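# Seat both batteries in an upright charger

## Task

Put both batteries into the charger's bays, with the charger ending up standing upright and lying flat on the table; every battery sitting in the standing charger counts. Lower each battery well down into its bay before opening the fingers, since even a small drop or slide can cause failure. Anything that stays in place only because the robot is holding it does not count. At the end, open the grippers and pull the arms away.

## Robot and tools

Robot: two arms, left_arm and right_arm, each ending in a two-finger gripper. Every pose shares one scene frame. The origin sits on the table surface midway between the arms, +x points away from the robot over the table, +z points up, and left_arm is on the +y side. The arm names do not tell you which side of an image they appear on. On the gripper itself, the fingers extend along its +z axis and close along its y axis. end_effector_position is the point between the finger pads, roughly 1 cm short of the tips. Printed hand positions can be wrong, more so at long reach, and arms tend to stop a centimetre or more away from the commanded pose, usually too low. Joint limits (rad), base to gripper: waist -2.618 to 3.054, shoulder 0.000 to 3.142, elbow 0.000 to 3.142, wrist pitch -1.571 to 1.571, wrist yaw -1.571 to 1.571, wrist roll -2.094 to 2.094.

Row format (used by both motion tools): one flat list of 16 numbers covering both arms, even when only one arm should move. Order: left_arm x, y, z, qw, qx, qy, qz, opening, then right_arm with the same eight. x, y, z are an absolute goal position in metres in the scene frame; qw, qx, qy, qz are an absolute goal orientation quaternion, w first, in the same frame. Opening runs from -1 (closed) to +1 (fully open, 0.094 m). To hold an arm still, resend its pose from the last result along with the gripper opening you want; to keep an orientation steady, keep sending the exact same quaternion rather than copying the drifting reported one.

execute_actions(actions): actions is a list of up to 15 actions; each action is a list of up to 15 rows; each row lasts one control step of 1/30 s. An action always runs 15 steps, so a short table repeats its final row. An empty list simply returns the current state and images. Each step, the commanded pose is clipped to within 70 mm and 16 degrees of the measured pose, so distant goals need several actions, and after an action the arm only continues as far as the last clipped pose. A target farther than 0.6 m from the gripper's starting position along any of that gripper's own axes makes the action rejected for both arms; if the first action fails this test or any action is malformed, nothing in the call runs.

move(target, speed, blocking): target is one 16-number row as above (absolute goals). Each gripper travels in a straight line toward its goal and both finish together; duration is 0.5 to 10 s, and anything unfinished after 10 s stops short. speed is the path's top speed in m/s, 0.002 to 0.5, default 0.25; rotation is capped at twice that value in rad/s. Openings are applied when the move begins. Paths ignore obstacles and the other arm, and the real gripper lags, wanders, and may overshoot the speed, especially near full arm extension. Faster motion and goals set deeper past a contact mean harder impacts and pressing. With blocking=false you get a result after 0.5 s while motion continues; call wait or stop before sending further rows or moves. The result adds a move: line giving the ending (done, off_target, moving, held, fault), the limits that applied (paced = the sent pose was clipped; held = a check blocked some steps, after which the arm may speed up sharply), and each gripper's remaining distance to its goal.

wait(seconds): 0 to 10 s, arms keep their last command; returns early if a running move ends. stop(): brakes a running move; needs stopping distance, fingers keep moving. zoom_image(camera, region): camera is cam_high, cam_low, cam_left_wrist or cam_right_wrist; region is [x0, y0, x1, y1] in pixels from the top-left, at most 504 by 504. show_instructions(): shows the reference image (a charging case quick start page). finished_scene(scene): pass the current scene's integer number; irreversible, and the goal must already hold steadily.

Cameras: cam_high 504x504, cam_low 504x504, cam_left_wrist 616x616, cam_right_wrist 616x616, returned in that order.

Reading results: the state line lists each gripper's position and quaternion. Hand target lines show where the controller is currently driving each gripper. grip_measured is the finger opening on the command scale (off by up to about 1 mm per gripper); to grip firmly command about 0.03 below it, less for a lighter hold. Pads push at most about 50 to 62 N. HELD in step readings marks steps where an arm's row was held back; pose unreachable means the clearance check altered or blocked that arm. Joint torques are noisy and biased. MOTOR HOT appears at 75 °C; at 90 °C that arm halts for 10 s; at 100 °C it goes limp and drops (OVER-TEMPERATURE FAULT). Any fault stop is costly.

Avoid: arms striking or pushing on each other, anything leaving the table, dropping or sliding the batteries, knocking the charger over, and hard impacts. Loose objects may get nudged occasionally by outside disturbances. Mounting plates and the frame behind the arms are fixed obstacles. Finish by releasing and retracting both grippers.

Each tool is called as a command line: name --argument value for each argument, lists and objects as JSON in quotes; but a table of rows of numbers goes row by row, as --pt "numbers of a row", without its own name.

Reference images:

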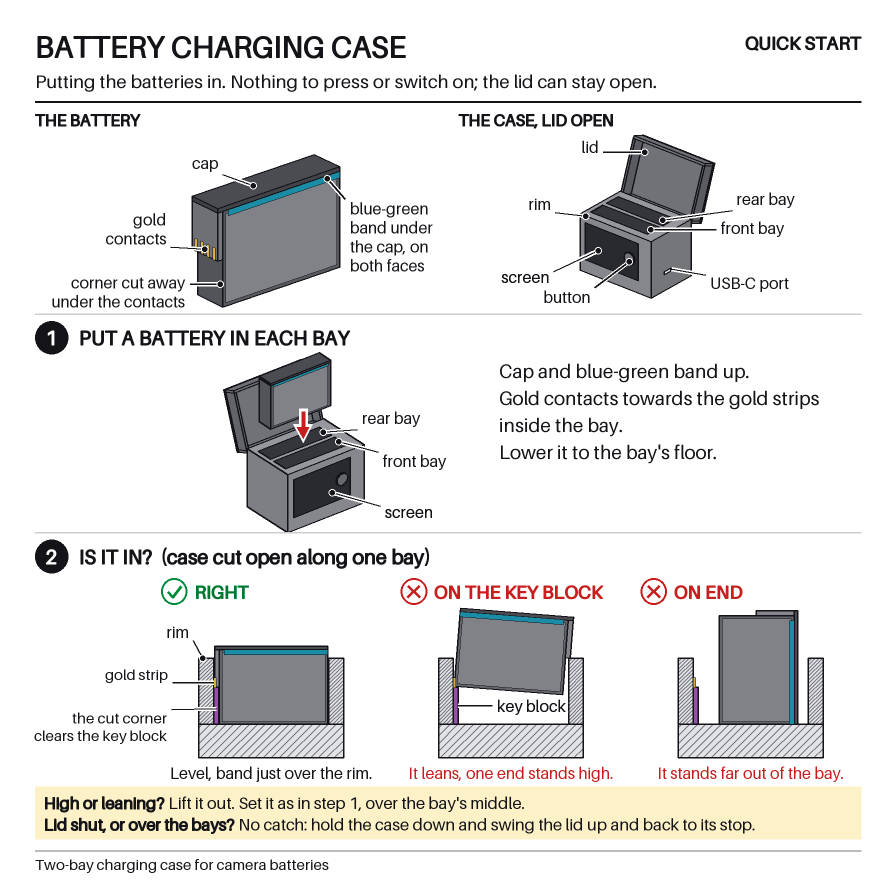

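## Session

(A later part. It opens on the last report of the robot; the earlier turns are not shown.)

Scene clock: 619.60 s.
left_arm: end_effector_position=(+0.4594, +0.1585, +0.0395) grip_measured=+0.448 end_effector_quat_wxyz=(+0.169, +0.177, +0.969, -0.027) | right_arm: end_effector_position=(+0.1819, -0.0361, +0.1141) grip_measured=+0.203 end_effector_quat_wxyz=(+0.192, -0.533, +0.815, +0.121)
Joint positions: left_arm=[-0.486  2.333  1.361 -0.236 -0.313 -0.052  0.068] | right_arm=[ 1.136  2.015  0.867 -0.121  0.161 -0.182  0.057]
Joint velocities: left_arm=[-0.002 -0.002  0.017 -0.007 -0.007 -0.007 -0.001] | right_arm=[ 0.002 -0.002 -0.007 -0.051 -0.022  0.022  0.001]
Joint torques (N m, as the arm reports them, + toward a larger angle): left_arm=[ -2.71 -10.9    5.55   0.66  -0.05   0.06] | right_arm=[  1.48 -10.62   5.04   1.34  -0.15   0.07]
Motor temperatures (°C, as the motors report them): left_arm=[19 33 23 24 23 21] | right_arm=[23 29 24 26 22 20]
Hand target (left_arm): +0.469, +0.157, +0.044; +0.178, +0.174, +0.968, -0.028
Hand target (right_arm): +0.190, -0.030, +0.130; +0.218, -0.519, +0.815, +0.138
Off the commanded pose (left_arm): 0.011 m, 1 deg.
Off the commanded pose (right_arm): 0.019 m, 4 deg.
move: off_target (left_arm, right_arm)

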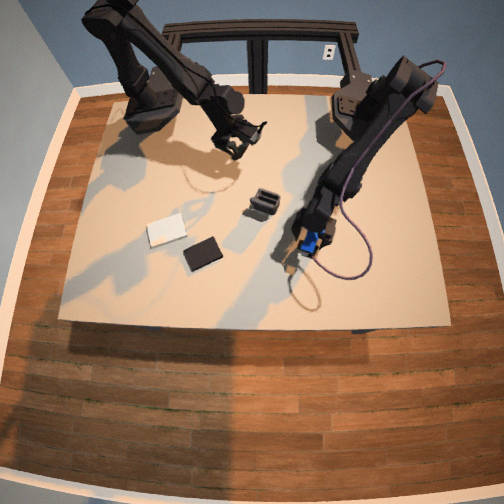

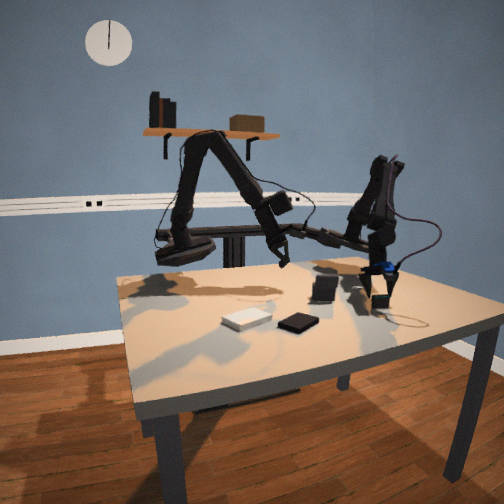

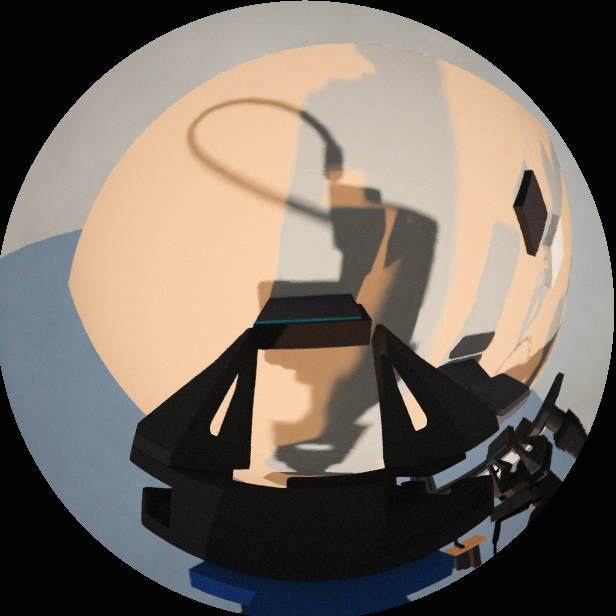

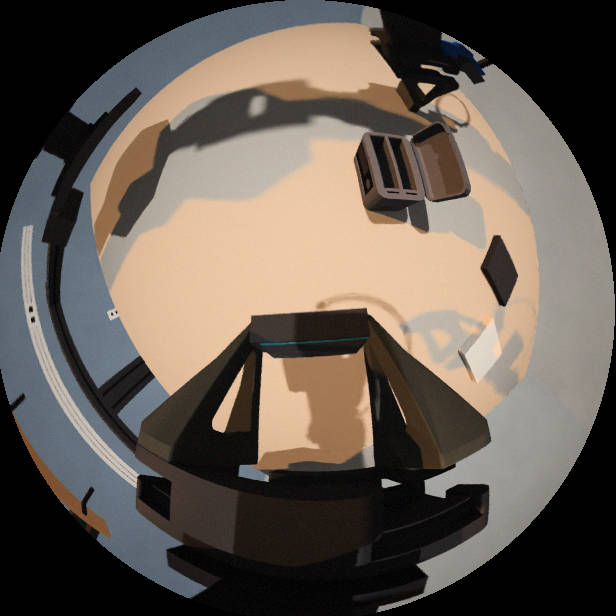

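move --target '[0.466,0.159,0.082,0.178,0.174,0.968,-0.028,0.45, 0.19,-0.03,0.13,0.218,-0.519,0.815,0.139,0.16]' --speed 0.06

move --target '[0.469,0.158,0.0445,0.178,0.174,0.968,-0.028,0.45, 0.19,-0.03,0.13,0.218,-0.519,0.815,0.139,0.16]' --speed 0.02

zoom_image --camera "cam_low" --region '[350,270,410,320]'

Scene clock: 626.23 s.
left_arm: end_effector_position=(+0.4533, +0.1687, +0.0600) grip_measured=+0.448 end_effector_quat_wxyz=(+0.153, +0.176, +0.972, -0.022) | right_arm: end_effector_position=(+0.1820, -0.0360, +0.1141) grip_measured=+0.203 end_effector_quat_wxyz=(+0.192, -0.533, +0.815, +0.121)
Joint positions: left_arm=[-0.486  2.268  1.361 -0.337 -0.314 -0.064  0.068] | right_arm=[ 1.136  2.015  0.867 -0.12   0.161 -0.182  0.057]
Joint velocities: left_arm=[ 0.012  0.017 -0.007 -0.007  0.022  0.007 -0.001] | right_arm=[ 0.002  0.002  0.002  0.051 -0.007  0.007 -0.001]
Joint torques (N m, as the arm reports them, + toward a larger angle): left_arm=[ -4.8  -13.34   5.81   0.53  -0.13  -0.06] | right_arm=[  1.56 -10.71   5.05   1.33  -0.1    0.05]
Motor temperatures (°C, as the motors report them): left_arm=[19 33 23 24 23 21] | right_arm=[23 29 24 26 22 20]
Hand target (left_arm): +0.466, +0.159, +0.082; +0.178, +0.174, +0.968, -0.029
Hand target (right_arm): +0.190, -0.030, +0.130; +0.218, -0.519, +0.815, +0.139
Off the commanded pose (left_arm): 0.027 m, 3 deg.
Off the commanded pose (right_arm): 0.019 m, 4 deg.
move: off_target (left_arm, right_arm)

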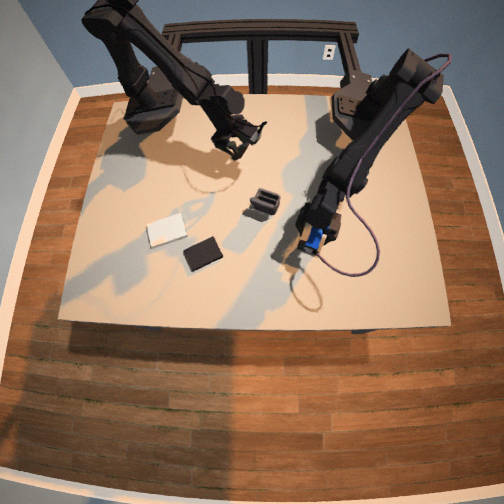

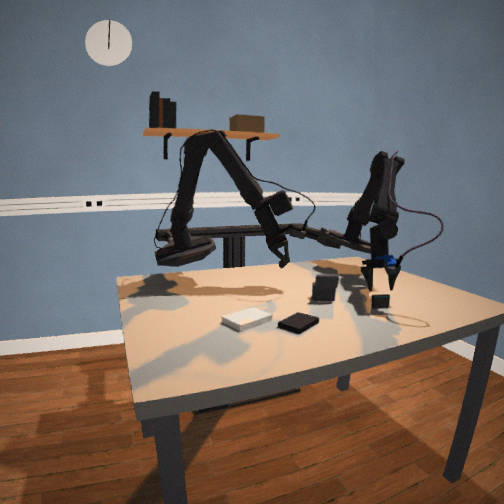

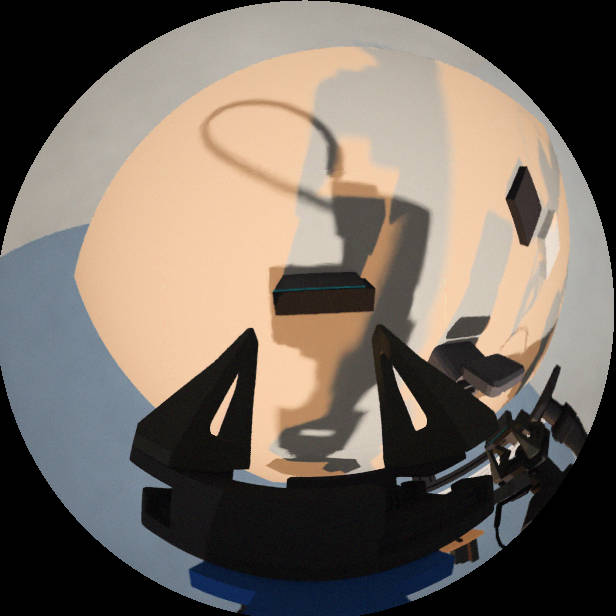

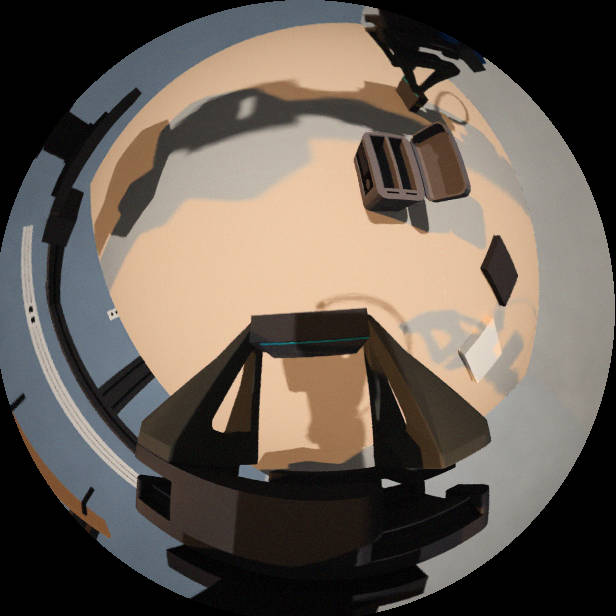

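Scene clock: 628.20 s.
left_arm: end_effector_position=(+0.4556, +0.1606, +0.0386) grip_measured=+0.448 end_effector_quat_wxyz=(+0.161, +0.180, +0.970, -0.024) | right_arm: end_effector_position=(+0.1820, -0.0360, +0.1141) grip_measured=+0.203 end_effector_quat_wxyz=(+0.192, -0.533, +0.815, +0.121)
Joint positions: left_arm=[-0.486  2.332  1.361 -0.256 -0.314 -0.052  0.068] | right_arm=[ 1.136  2.015  0.867 -0.12   0.161 -0.182  0.057]
Joint velocities: left_arm=[-0.002 -0.017 -0.002  0.037 -0.022  0.022 -0.001] | right_arm=[-0.002 -0.007 -0.007 -0.007 -0.037 -0.037  0.001]
Joint torques (N m, as the arm reports them, + toward a larger angle): left_arm=[ -2.66 -11.18   4.97   0.77  -0.06   0.08] | right_arm=[  1.51 -10.75   5.07   1.34  -0.12   0.06]
Motor temperatures (°C, as the motors report them): left_arm=[19 33 23 24 23 21] | right_arm=[23 29 24 26 22 20]
Hand target (left_arm): +0.468, +0.158, +0.045; +0.178, +0.174, +0.968, -0.028
Hand target (right_arm): +0.190, -0.030, +0.130; +0.218, -0.519, +0.815, +0.139
Off the commanded pose (left_arm): 0.015 m, 2 deg.
Off the commanded pose (right_arm): 0.019 m, 4 deg.
move: off_target (left_arm, right_arm)

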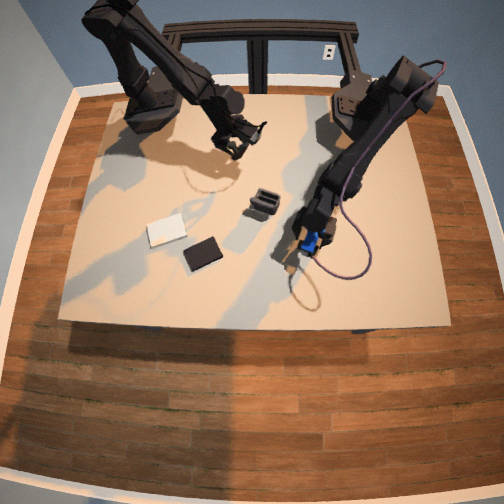

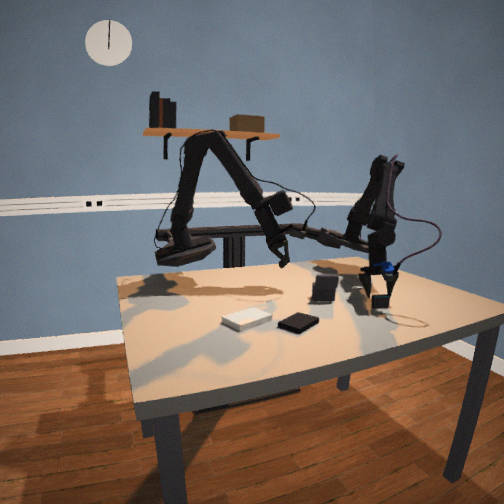

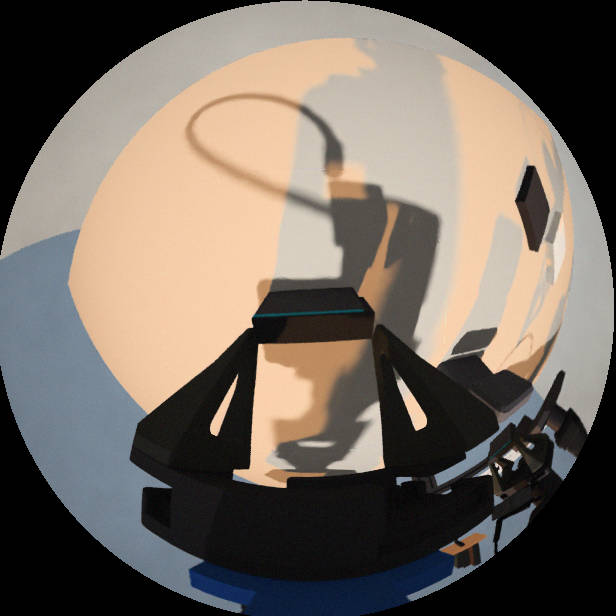

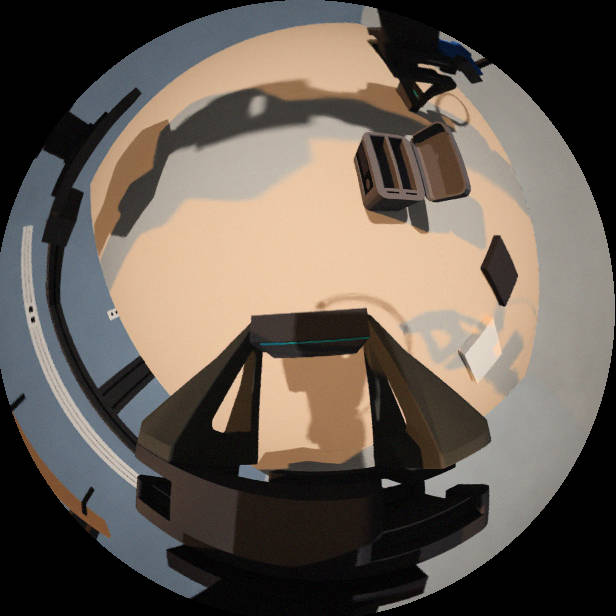

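Region (350, 270, 410, 320) of cam_low's 504x504 image, scaled by 8.400, with more detail than that image has.

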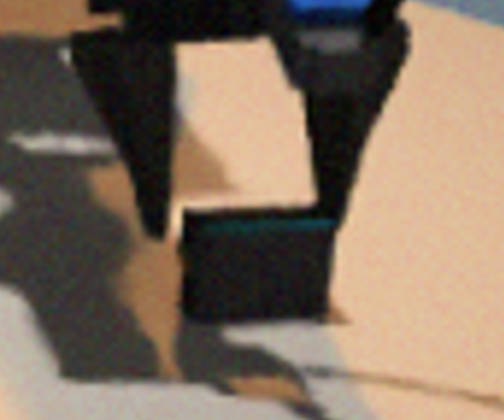

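move --target '[0.495,0.148,0.085,0.178,0.174,0.968,-0.028,0.45, 0.19,-0.03,0.13,0.218,-0.519,0.815,0.139,0.16]' --speed 0.08

move --target '[0.465,0.159,0.062,0.178,0.174,0.968,-0.028,0.45, 0.19,-0.03,0.13,0.218,-0.519,0.815,0.139,0.16]' --speed 0.04

move --target '[0.465,0.159,0.043,0.178,0.174,0.968,-0.028,0.45, 0.19,-0.03,0.13,0.218,-0.519,0.815,0.139,0.16]' --speed 0.015

zoom_image --camera "cam_low" --region '[350,270,410,320]'

Scene clock: 637.93 s.
left_arm: end_effector_position=(+0.4881, +0.1540, +0.0758) grip_measured=+0.448 end_effector_quat_wxyz=(+0.167, +0.176, +0.970, -0.026) | right_arm: end_effector_position=(+0.1819, -0.0361, +0.1141) grip_measured=+0.203 end_effector_quat_wxyz=(+0.192, -0.533, +0.815, +0.121)
Joint positions: left_arm=[-0.486  2.332  1.546 -0.427 -0.314 -0.055  0.068] | right_arm=[ 1.136  2.015  0.867 -0.121  0.161 -0.182  0.057]
Joint velocities: left_arm=[-0.002 -0.012 -0.002 -0.037 -0.037  0.007 -0.   ] | right_arm=[-0.002 -0.007  0.007 -0.022 -0.007 -0.022 -0.001]
Joint torques (N m, as the arm reports them, + toward a larger angle): left_arm=[ -4.05 -11.84   6.03   0.57  -0.07  -0.06] | right_arm=[  1.55 -10.59   5.11   1.32  -0.09   0.06]
Motor temperatures (°C, as the motors report them): left_arm=[19 33 23 24 23 21] | right_arm=[23 29 24 26 22 20]
Hand target (left_arm): +0.495, +0.148, +0.085; +0.178, +0.174, +0.968, -0.029
Hand target (right_arm): +0.190, -0.030, +0.130; +0.218, -0.519, +0.815, +0.138
Off the commanded pose (left_arm): 0.013 m, 1 deg.
Off the commanded pose (right_arm): 0.019 m, 4 deg.
move: off_target (left_arm, right_arm)

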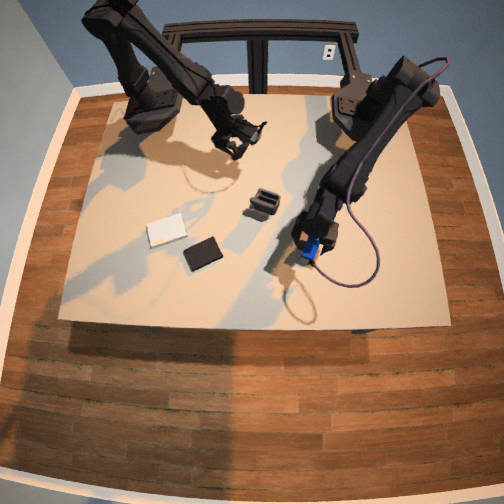

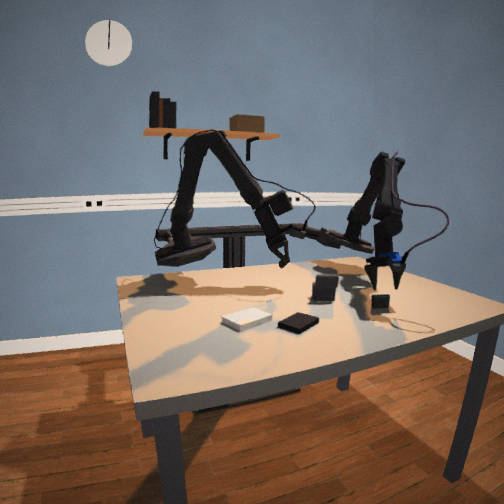

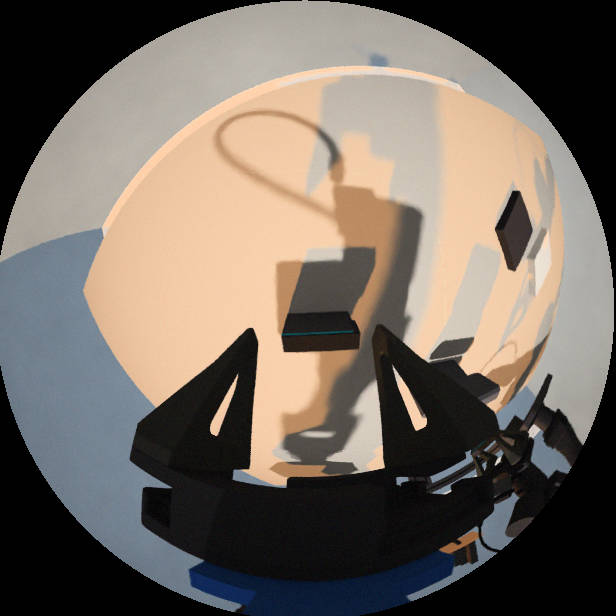

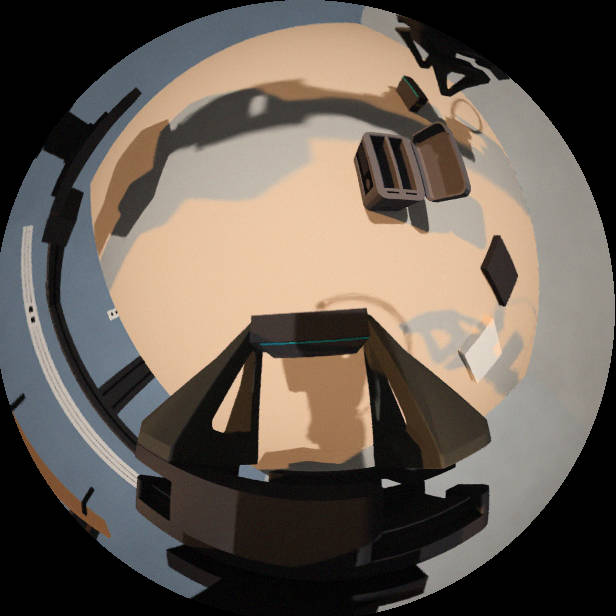

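Scene clock: 639.27 s.
left_arm: end_effector_position=(+0.4602, +0.1615, +0.0497) grip_measured=+0.448 end_effector_quat_wxyz=(+0.160, +0.178, +0.971, -0.024) | right_arm: end_effector_position=(+0.1820, -0.0360, +0.1141) grip_measured=+0.203 end_effector_quat_wxyz=(+0.192, -0.533, +0.815, +0.121)
Joint positions: left_arm=[-0.486  2.313  1.386 -0.3   -0.314 -0.055  0.068] | right_arm=[ 1.136  2.015  0.867 -0.12   0.161 -0.182  0.057]
Joint velocities: left_arm=[-0.012  0.012 -0.012 -0.007  0.007 -0.095 -0.   ] | right_arm=[ 0.007 -0.007  0.002  0.022 -0.007 -0.037  0.   ]
Joint torques (N m, as the arm reports them, + toward a larger angle): left_arm=[ -3.68 -14.09   3.18   0.76  -0.05  -0.02] | right_arm=[  1.62 -10.6    5.14   1.36  -0.12   0.06]
Motor temperatures (°C, as the motors report them): left_arm=[19 33 23 24 23 21] | right_arm=[23 29 24 26 22 20]
Hand target (left_arm): +0.465, +0.159, +0.062; +0.178, +0.174, +0.968, -0.028
Hand target (right_arm): +0.190, -0.030, +0.130; +0.218, -0.519, +0.815, +0.139
Off the commanded pose (left_arm): 0.013 m, 2 deg.
Off the commanded pose (right_arm): 0.019 m, 4 deg.
move: off_target (left_arm, right_arm)

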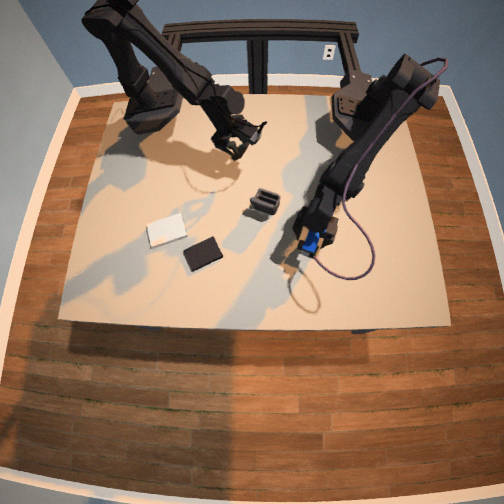

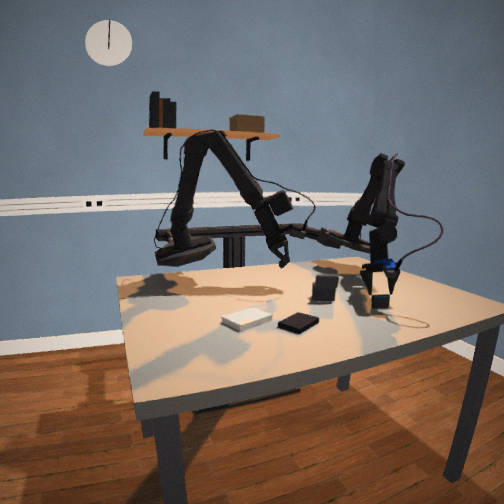

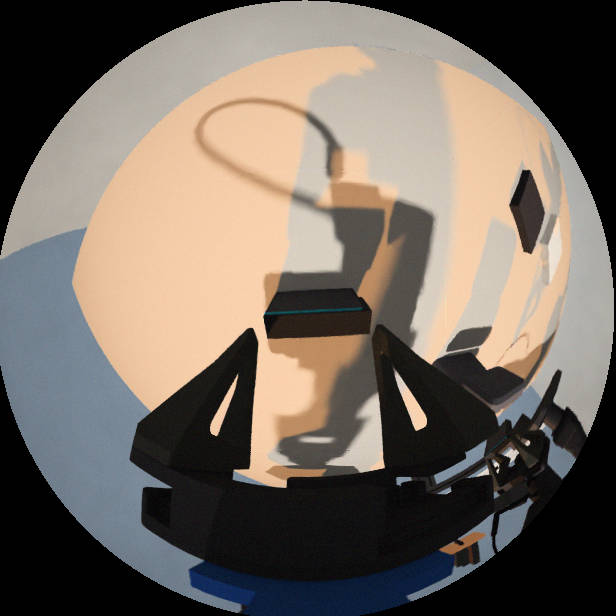

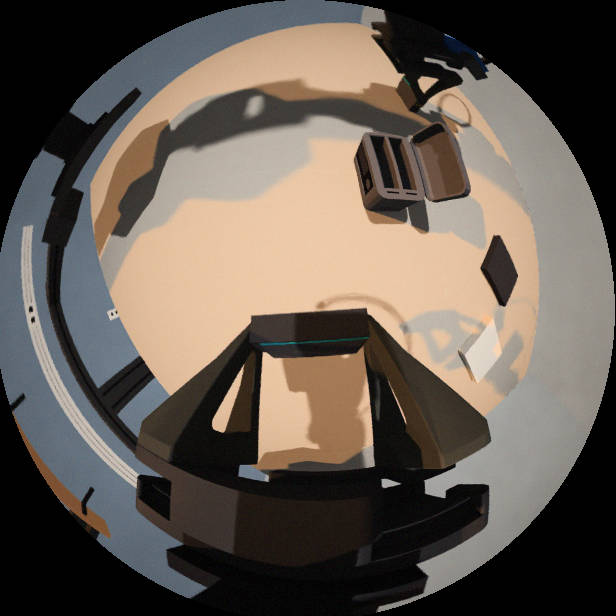

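Scene clock: 641.80 s.
left_arm: end_effector_position=(+0.4697, +0.1561, +0.0495) grip_measured=+0.448 end_effector_quat_wxyz=(+0.182, +0.172, +0.968, -0.030) | right_arm: end_effector_position=(+0.1820, -0.0360, +0.1141) grip_measured=+0.203 end_effector_quat_wxyz=(+0.192, -0.533, +0.815, +0.121)
Joint positions: left_arm=[-0.486  2.325  1.386 -0.241 -0.314 -0.053  0.068] | right_arm=[ 1.136  2.015  0.867 -0.12   0.161 -0.182  0.057]
Joint velocities: left_arm=[ 0.007  0.002 -0.012 -0.022 -0.022  0.022 -0.001] | right_arm=[ 0.007  0.007  0.012  0.007  0.037  0.037 -0.   ]
Joint torques (N m, as the arm reports them, + toward a larger angle): left_arm=[ -2.64 -10.99   2.48   0.83  -0.03   0.09] | right_arm=[  1.58 -10.64   5.06   1.34  -0.14   0.07]
Motor temperatures (°C, as the motors report them): left_arm=[19 33 23 24 23 21] | right_arm=[23 29 24 26 22 20]
Hand target (left_arm): +0.465, +0.159, +0.043; +0.178, +0.174, +0.968, -0.028
Hand target (right_arm): +0.190, -0.030, +0.130; +0.218, -0.519, +0.815, +0.139
Off the commanded pose (left_arm): 0.009 m, 1 deg.
Off the commanded pose (right_arm): 0.019 m, 4 deg.
move: off_target (right_arm)

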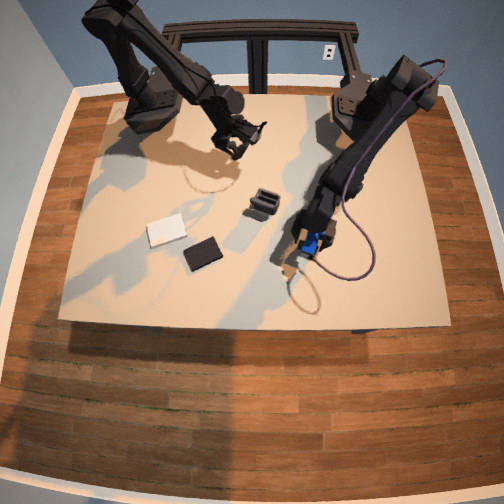

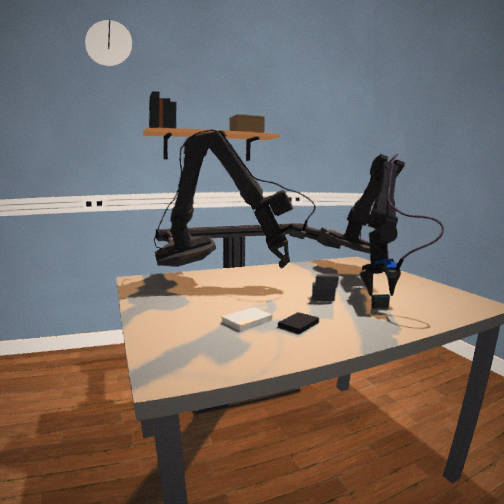

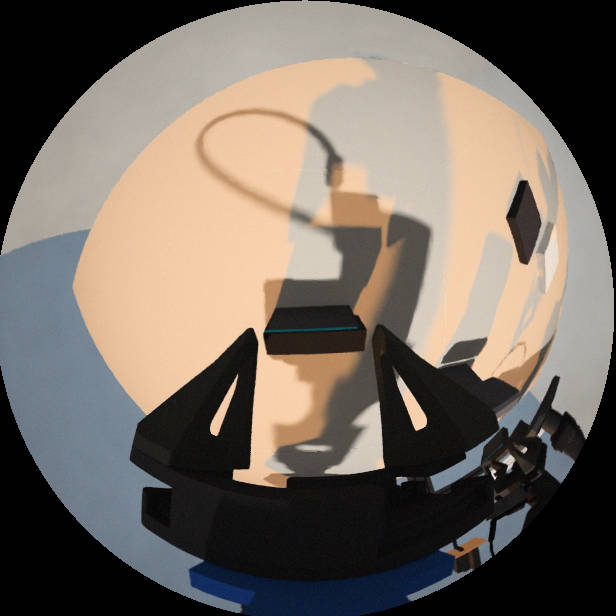

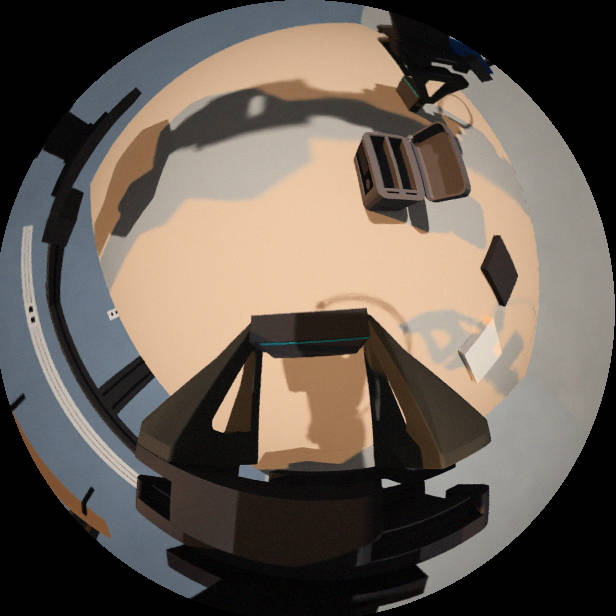

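Region (350, 270, 410, 320) of cam_low's 504x504 image, scaled by 8.400, with more detail than that image has.

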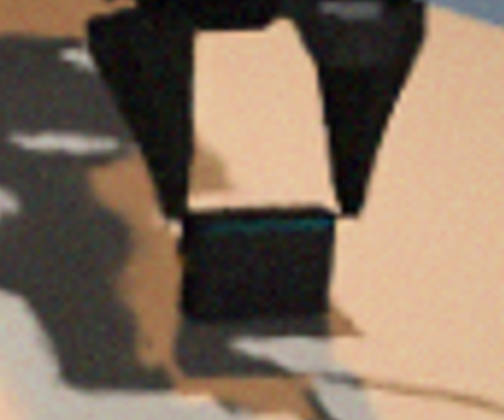

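move --target '[0.465,0.159,0.0385,0.178,0.174,0.968,-0.028,0.45, 0.19,-0.03,0.13,0.218,-0.519,0.815,0.139,0.16]' --speed 0.01

zoom_image --camera "cam_low" --region '[350,270,410,320]'

Scene clock: 649.33 s.
left_arm: end_effector_position=(+0.4654, +0.1562, +0.0422) grip_measured=+0.448 end_effector_quat_wxyz=(+0.178, +0.174, +0.968, -0.029) | right_arm: end_effector_position=(+0.1819, -0.0361, +0.1141) grip_measured=+0.203 end_effector_quat_wxyz=(+0.192, -0.533, +0.815, +0.121)
Joint positions: left_arm=[-0.486  2.336  1.373 -0.225 -0.314 -0.05   0.068] | right_arm=[ 1.136  2.015  0.867 -0.121  0.161 -0.182  0.057]
Joint velocities: left_arm=[-0.002  0.007 -0.007 -0.037  0.051  0.051 -0.001] | right_arm=[-0.032 -0.007 -0.007  0.007  0.007 -0.022 -0.001]
Joint torques (N m, as the arm reports them, + toward a larger angle): left_arm=[ -2.64 -11.09   3.18   0.81  -0.01   0.07] | right_arm=[  1.63 -10.74   5.07   1.36  -0.13   0.06]
Motor temperatures (°C, as the motors report them): left_arm=[19 33 23 24 23 21] | right_arm=[23 29 24 26 22 20]
Hand target (left_arm): +0.465, +0.159, +0.038; +0.178, +0.174, +0.968, -0.028
Hand target (right_arm): +0.190, -0.030, +0.130; +0.218, -0.519, +0.815, +0.138
Off the commanded pose (left_arm): 0.005 m, 0 deg.
Off the commanded pose (right_arm): 0.019 m, 4 deg.
move: off_target (right_arm)

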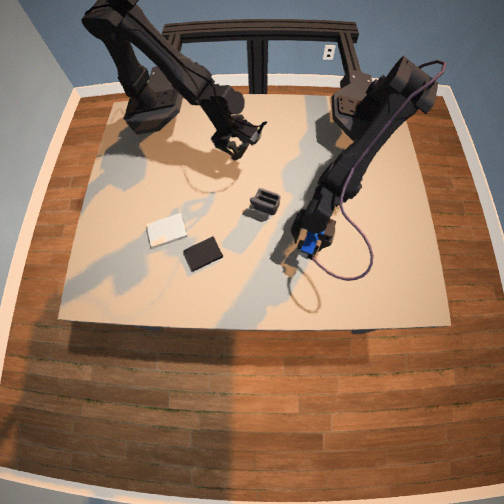

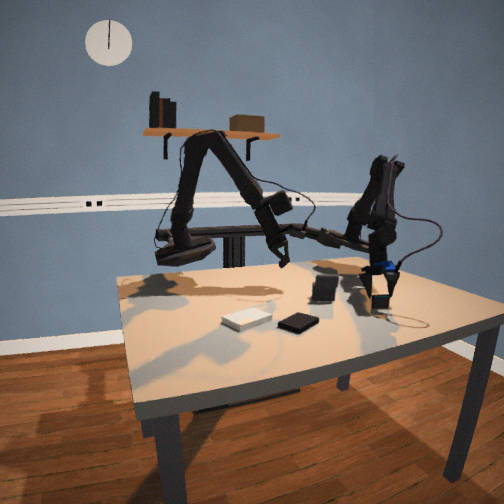

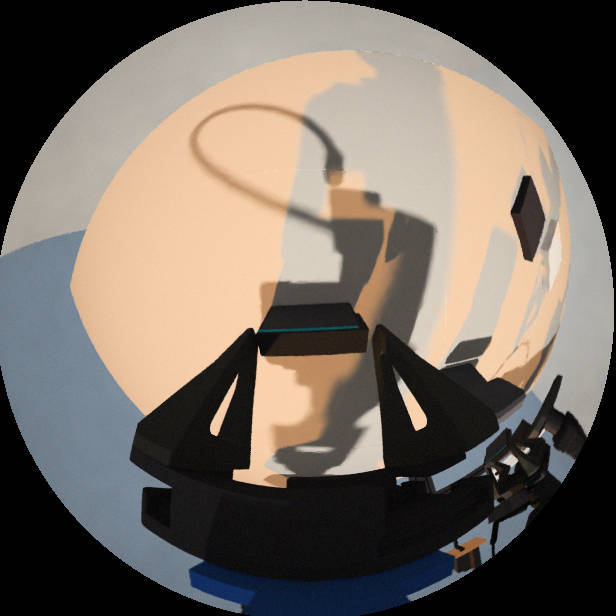

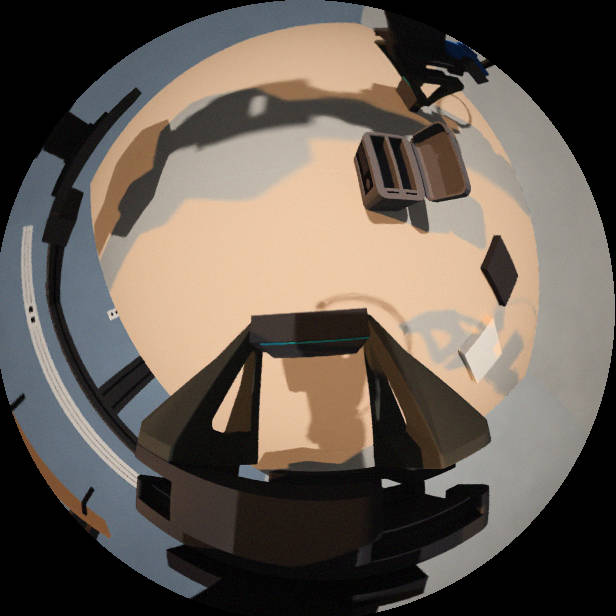

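Region (350, 270, 410, 320) of cam_low's 504x504 image, scaled by 8.400, with more detail than that image has.

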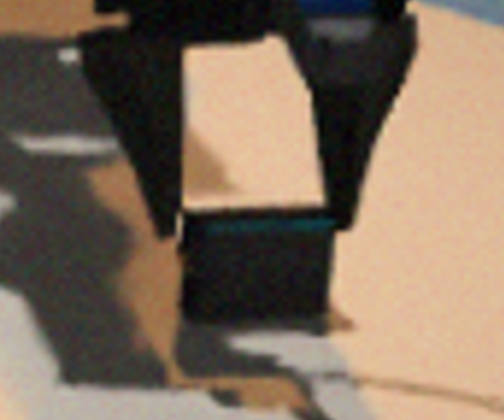

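execute_actions --actions '[[[0.467,0.158,0.046,0.178,0.174,0.968,-0.028,0.45, 0.19,-0.03,0.13,0.218,-0.519,0.815,0.139,0.16]],[[0.467,0.158,0.046,0.178,0.174,0.968,-0.028,0.45, 0.19,-0.03,0.13,0.218,-0.519,0.815,0.139,0.16]]]'

Scene clock: 654.30 s.
left_arm: end_effector_position=(+0.4642, +0.1567, +0.0417) grip_measured=+0.448 end_effector_quat_wxyz=(+0.175, +0.175, +0.968, -0.028) | right_arm: end_effector_position=(+0.1820, -0.0360, +0.1141) grip_measured=+0.203 end_effector_quat_wxyz=(+0.192, -0.533, +0.815, +0.121)
Joint positions: left_arm=[-0.486  2.336  1.373 -0.231 -0.314 -0.05   0.068] | right_arm=[ 1.136  2.015  0.867 -0.12   0.161 -0.182  0.057]
Joint velocities: left_arm=[-0.002  0.012  0.002  0.037 -0.037  0.022 -0.   ] | right_arm=[ 0.012 -0.007 -0.007  0.022 -0.022 -0.051 -0.   ]
Joint torques (N m, as the arm reports them, + toward a larger angle): left_arm=[ -2.83 -12.09   3.96   0.6   -0.04   0.08] | right_arm=[  1.62 -10.68   5.04   1.35  -0.12   0.07]
Motor temperatures (°C, as the motors report them): left_arm=[19 33 23 24 23 21] | right_arm=[23 29 24 26 22 20]
Hand target (left_arm): +0.467, +0.158, +0.046; +0.178, +0.174, +0.968, -0.028
Hand target (right_arm): +0.190, -0.030, +0.130; +0.218, -0.519, +0.815, +0.138
Off the commanded pose (left_arm): 0.005 m, 0 deg.
Off the commanded pose (right_arm): 0.019 m, 4 deg.
Step readings (end_effector_position; steps 1 to 15: 1st action; 16 to 30: 2nd action):
0: left_arm (+0.4654, +0.1562, +0.0422) | right_arm (+0.1820, -0.0360, +0.1141)
1: left_arm (+0.4653, +0.1562, +0.0421) | right_arm (+0.1820, -0.0360, +0.1141)
2: left_arm (+0.4652, +0.1563, +0.0421) | right_arm (+0.1820, -0.0360, +0.1141)
4: left_arm (+0.4648, +0.1565, +0.0419) | right_arm (+0.1820, -0.0360, +0.1141)
8: left_arm (+0.4645, +0.1566, +0.0418) | right_arm (+0.1820, -0.0360, +0.1141)
15: left_arm (+0.4643, +0.1567, +0.0417) | right_arm (+0.1820, -0.0360, +0.1141)
16: left_arm (+0.4642, +0.1567, +0.0417) | right_arm (+0.1820, -0.0360, +0.1141)
17: left_arm (+0.4642, +0.1567, +0.0417) | right_arm (+0.1820, -0.0360, +0.1141)
19: left_arm (+0.4642, +0.1567, +0.0417) | right_arm (+0.1820, -0.0360, +0.1141)
23: left_arm (+0.4642, +0.1567, +0.0417) | right_arm (+0.1820, -0.0360, +0.1141)
30: end_effector_position above

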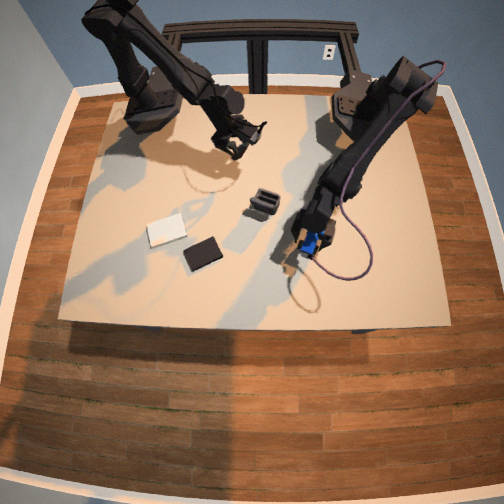

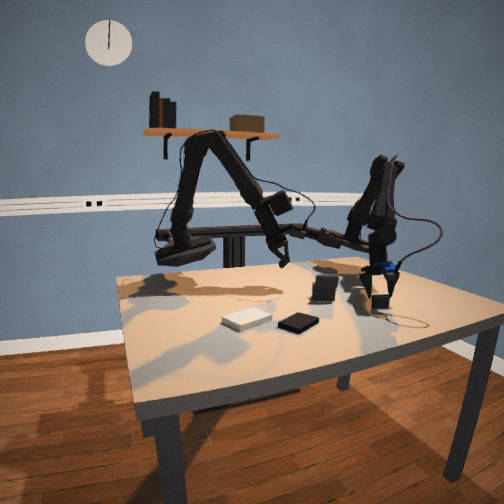

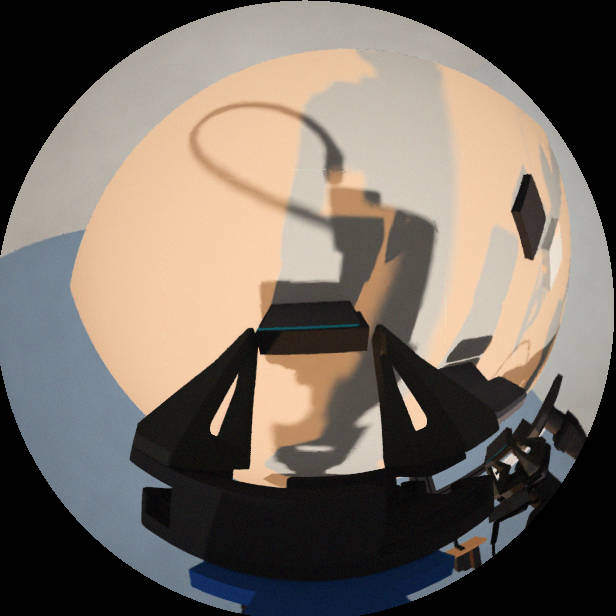

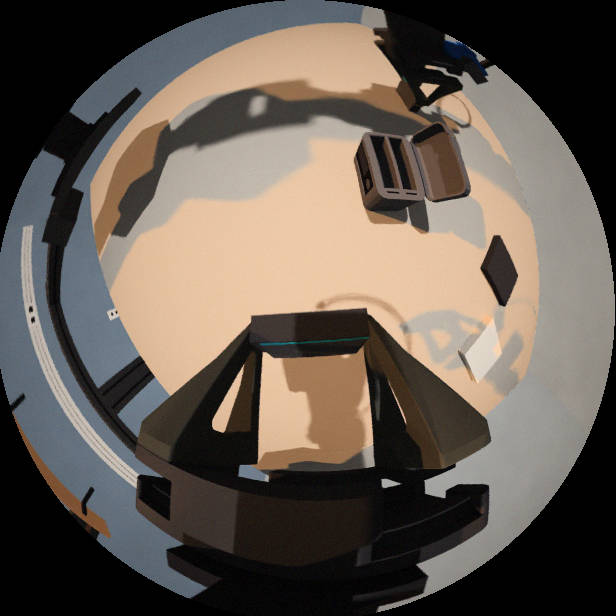

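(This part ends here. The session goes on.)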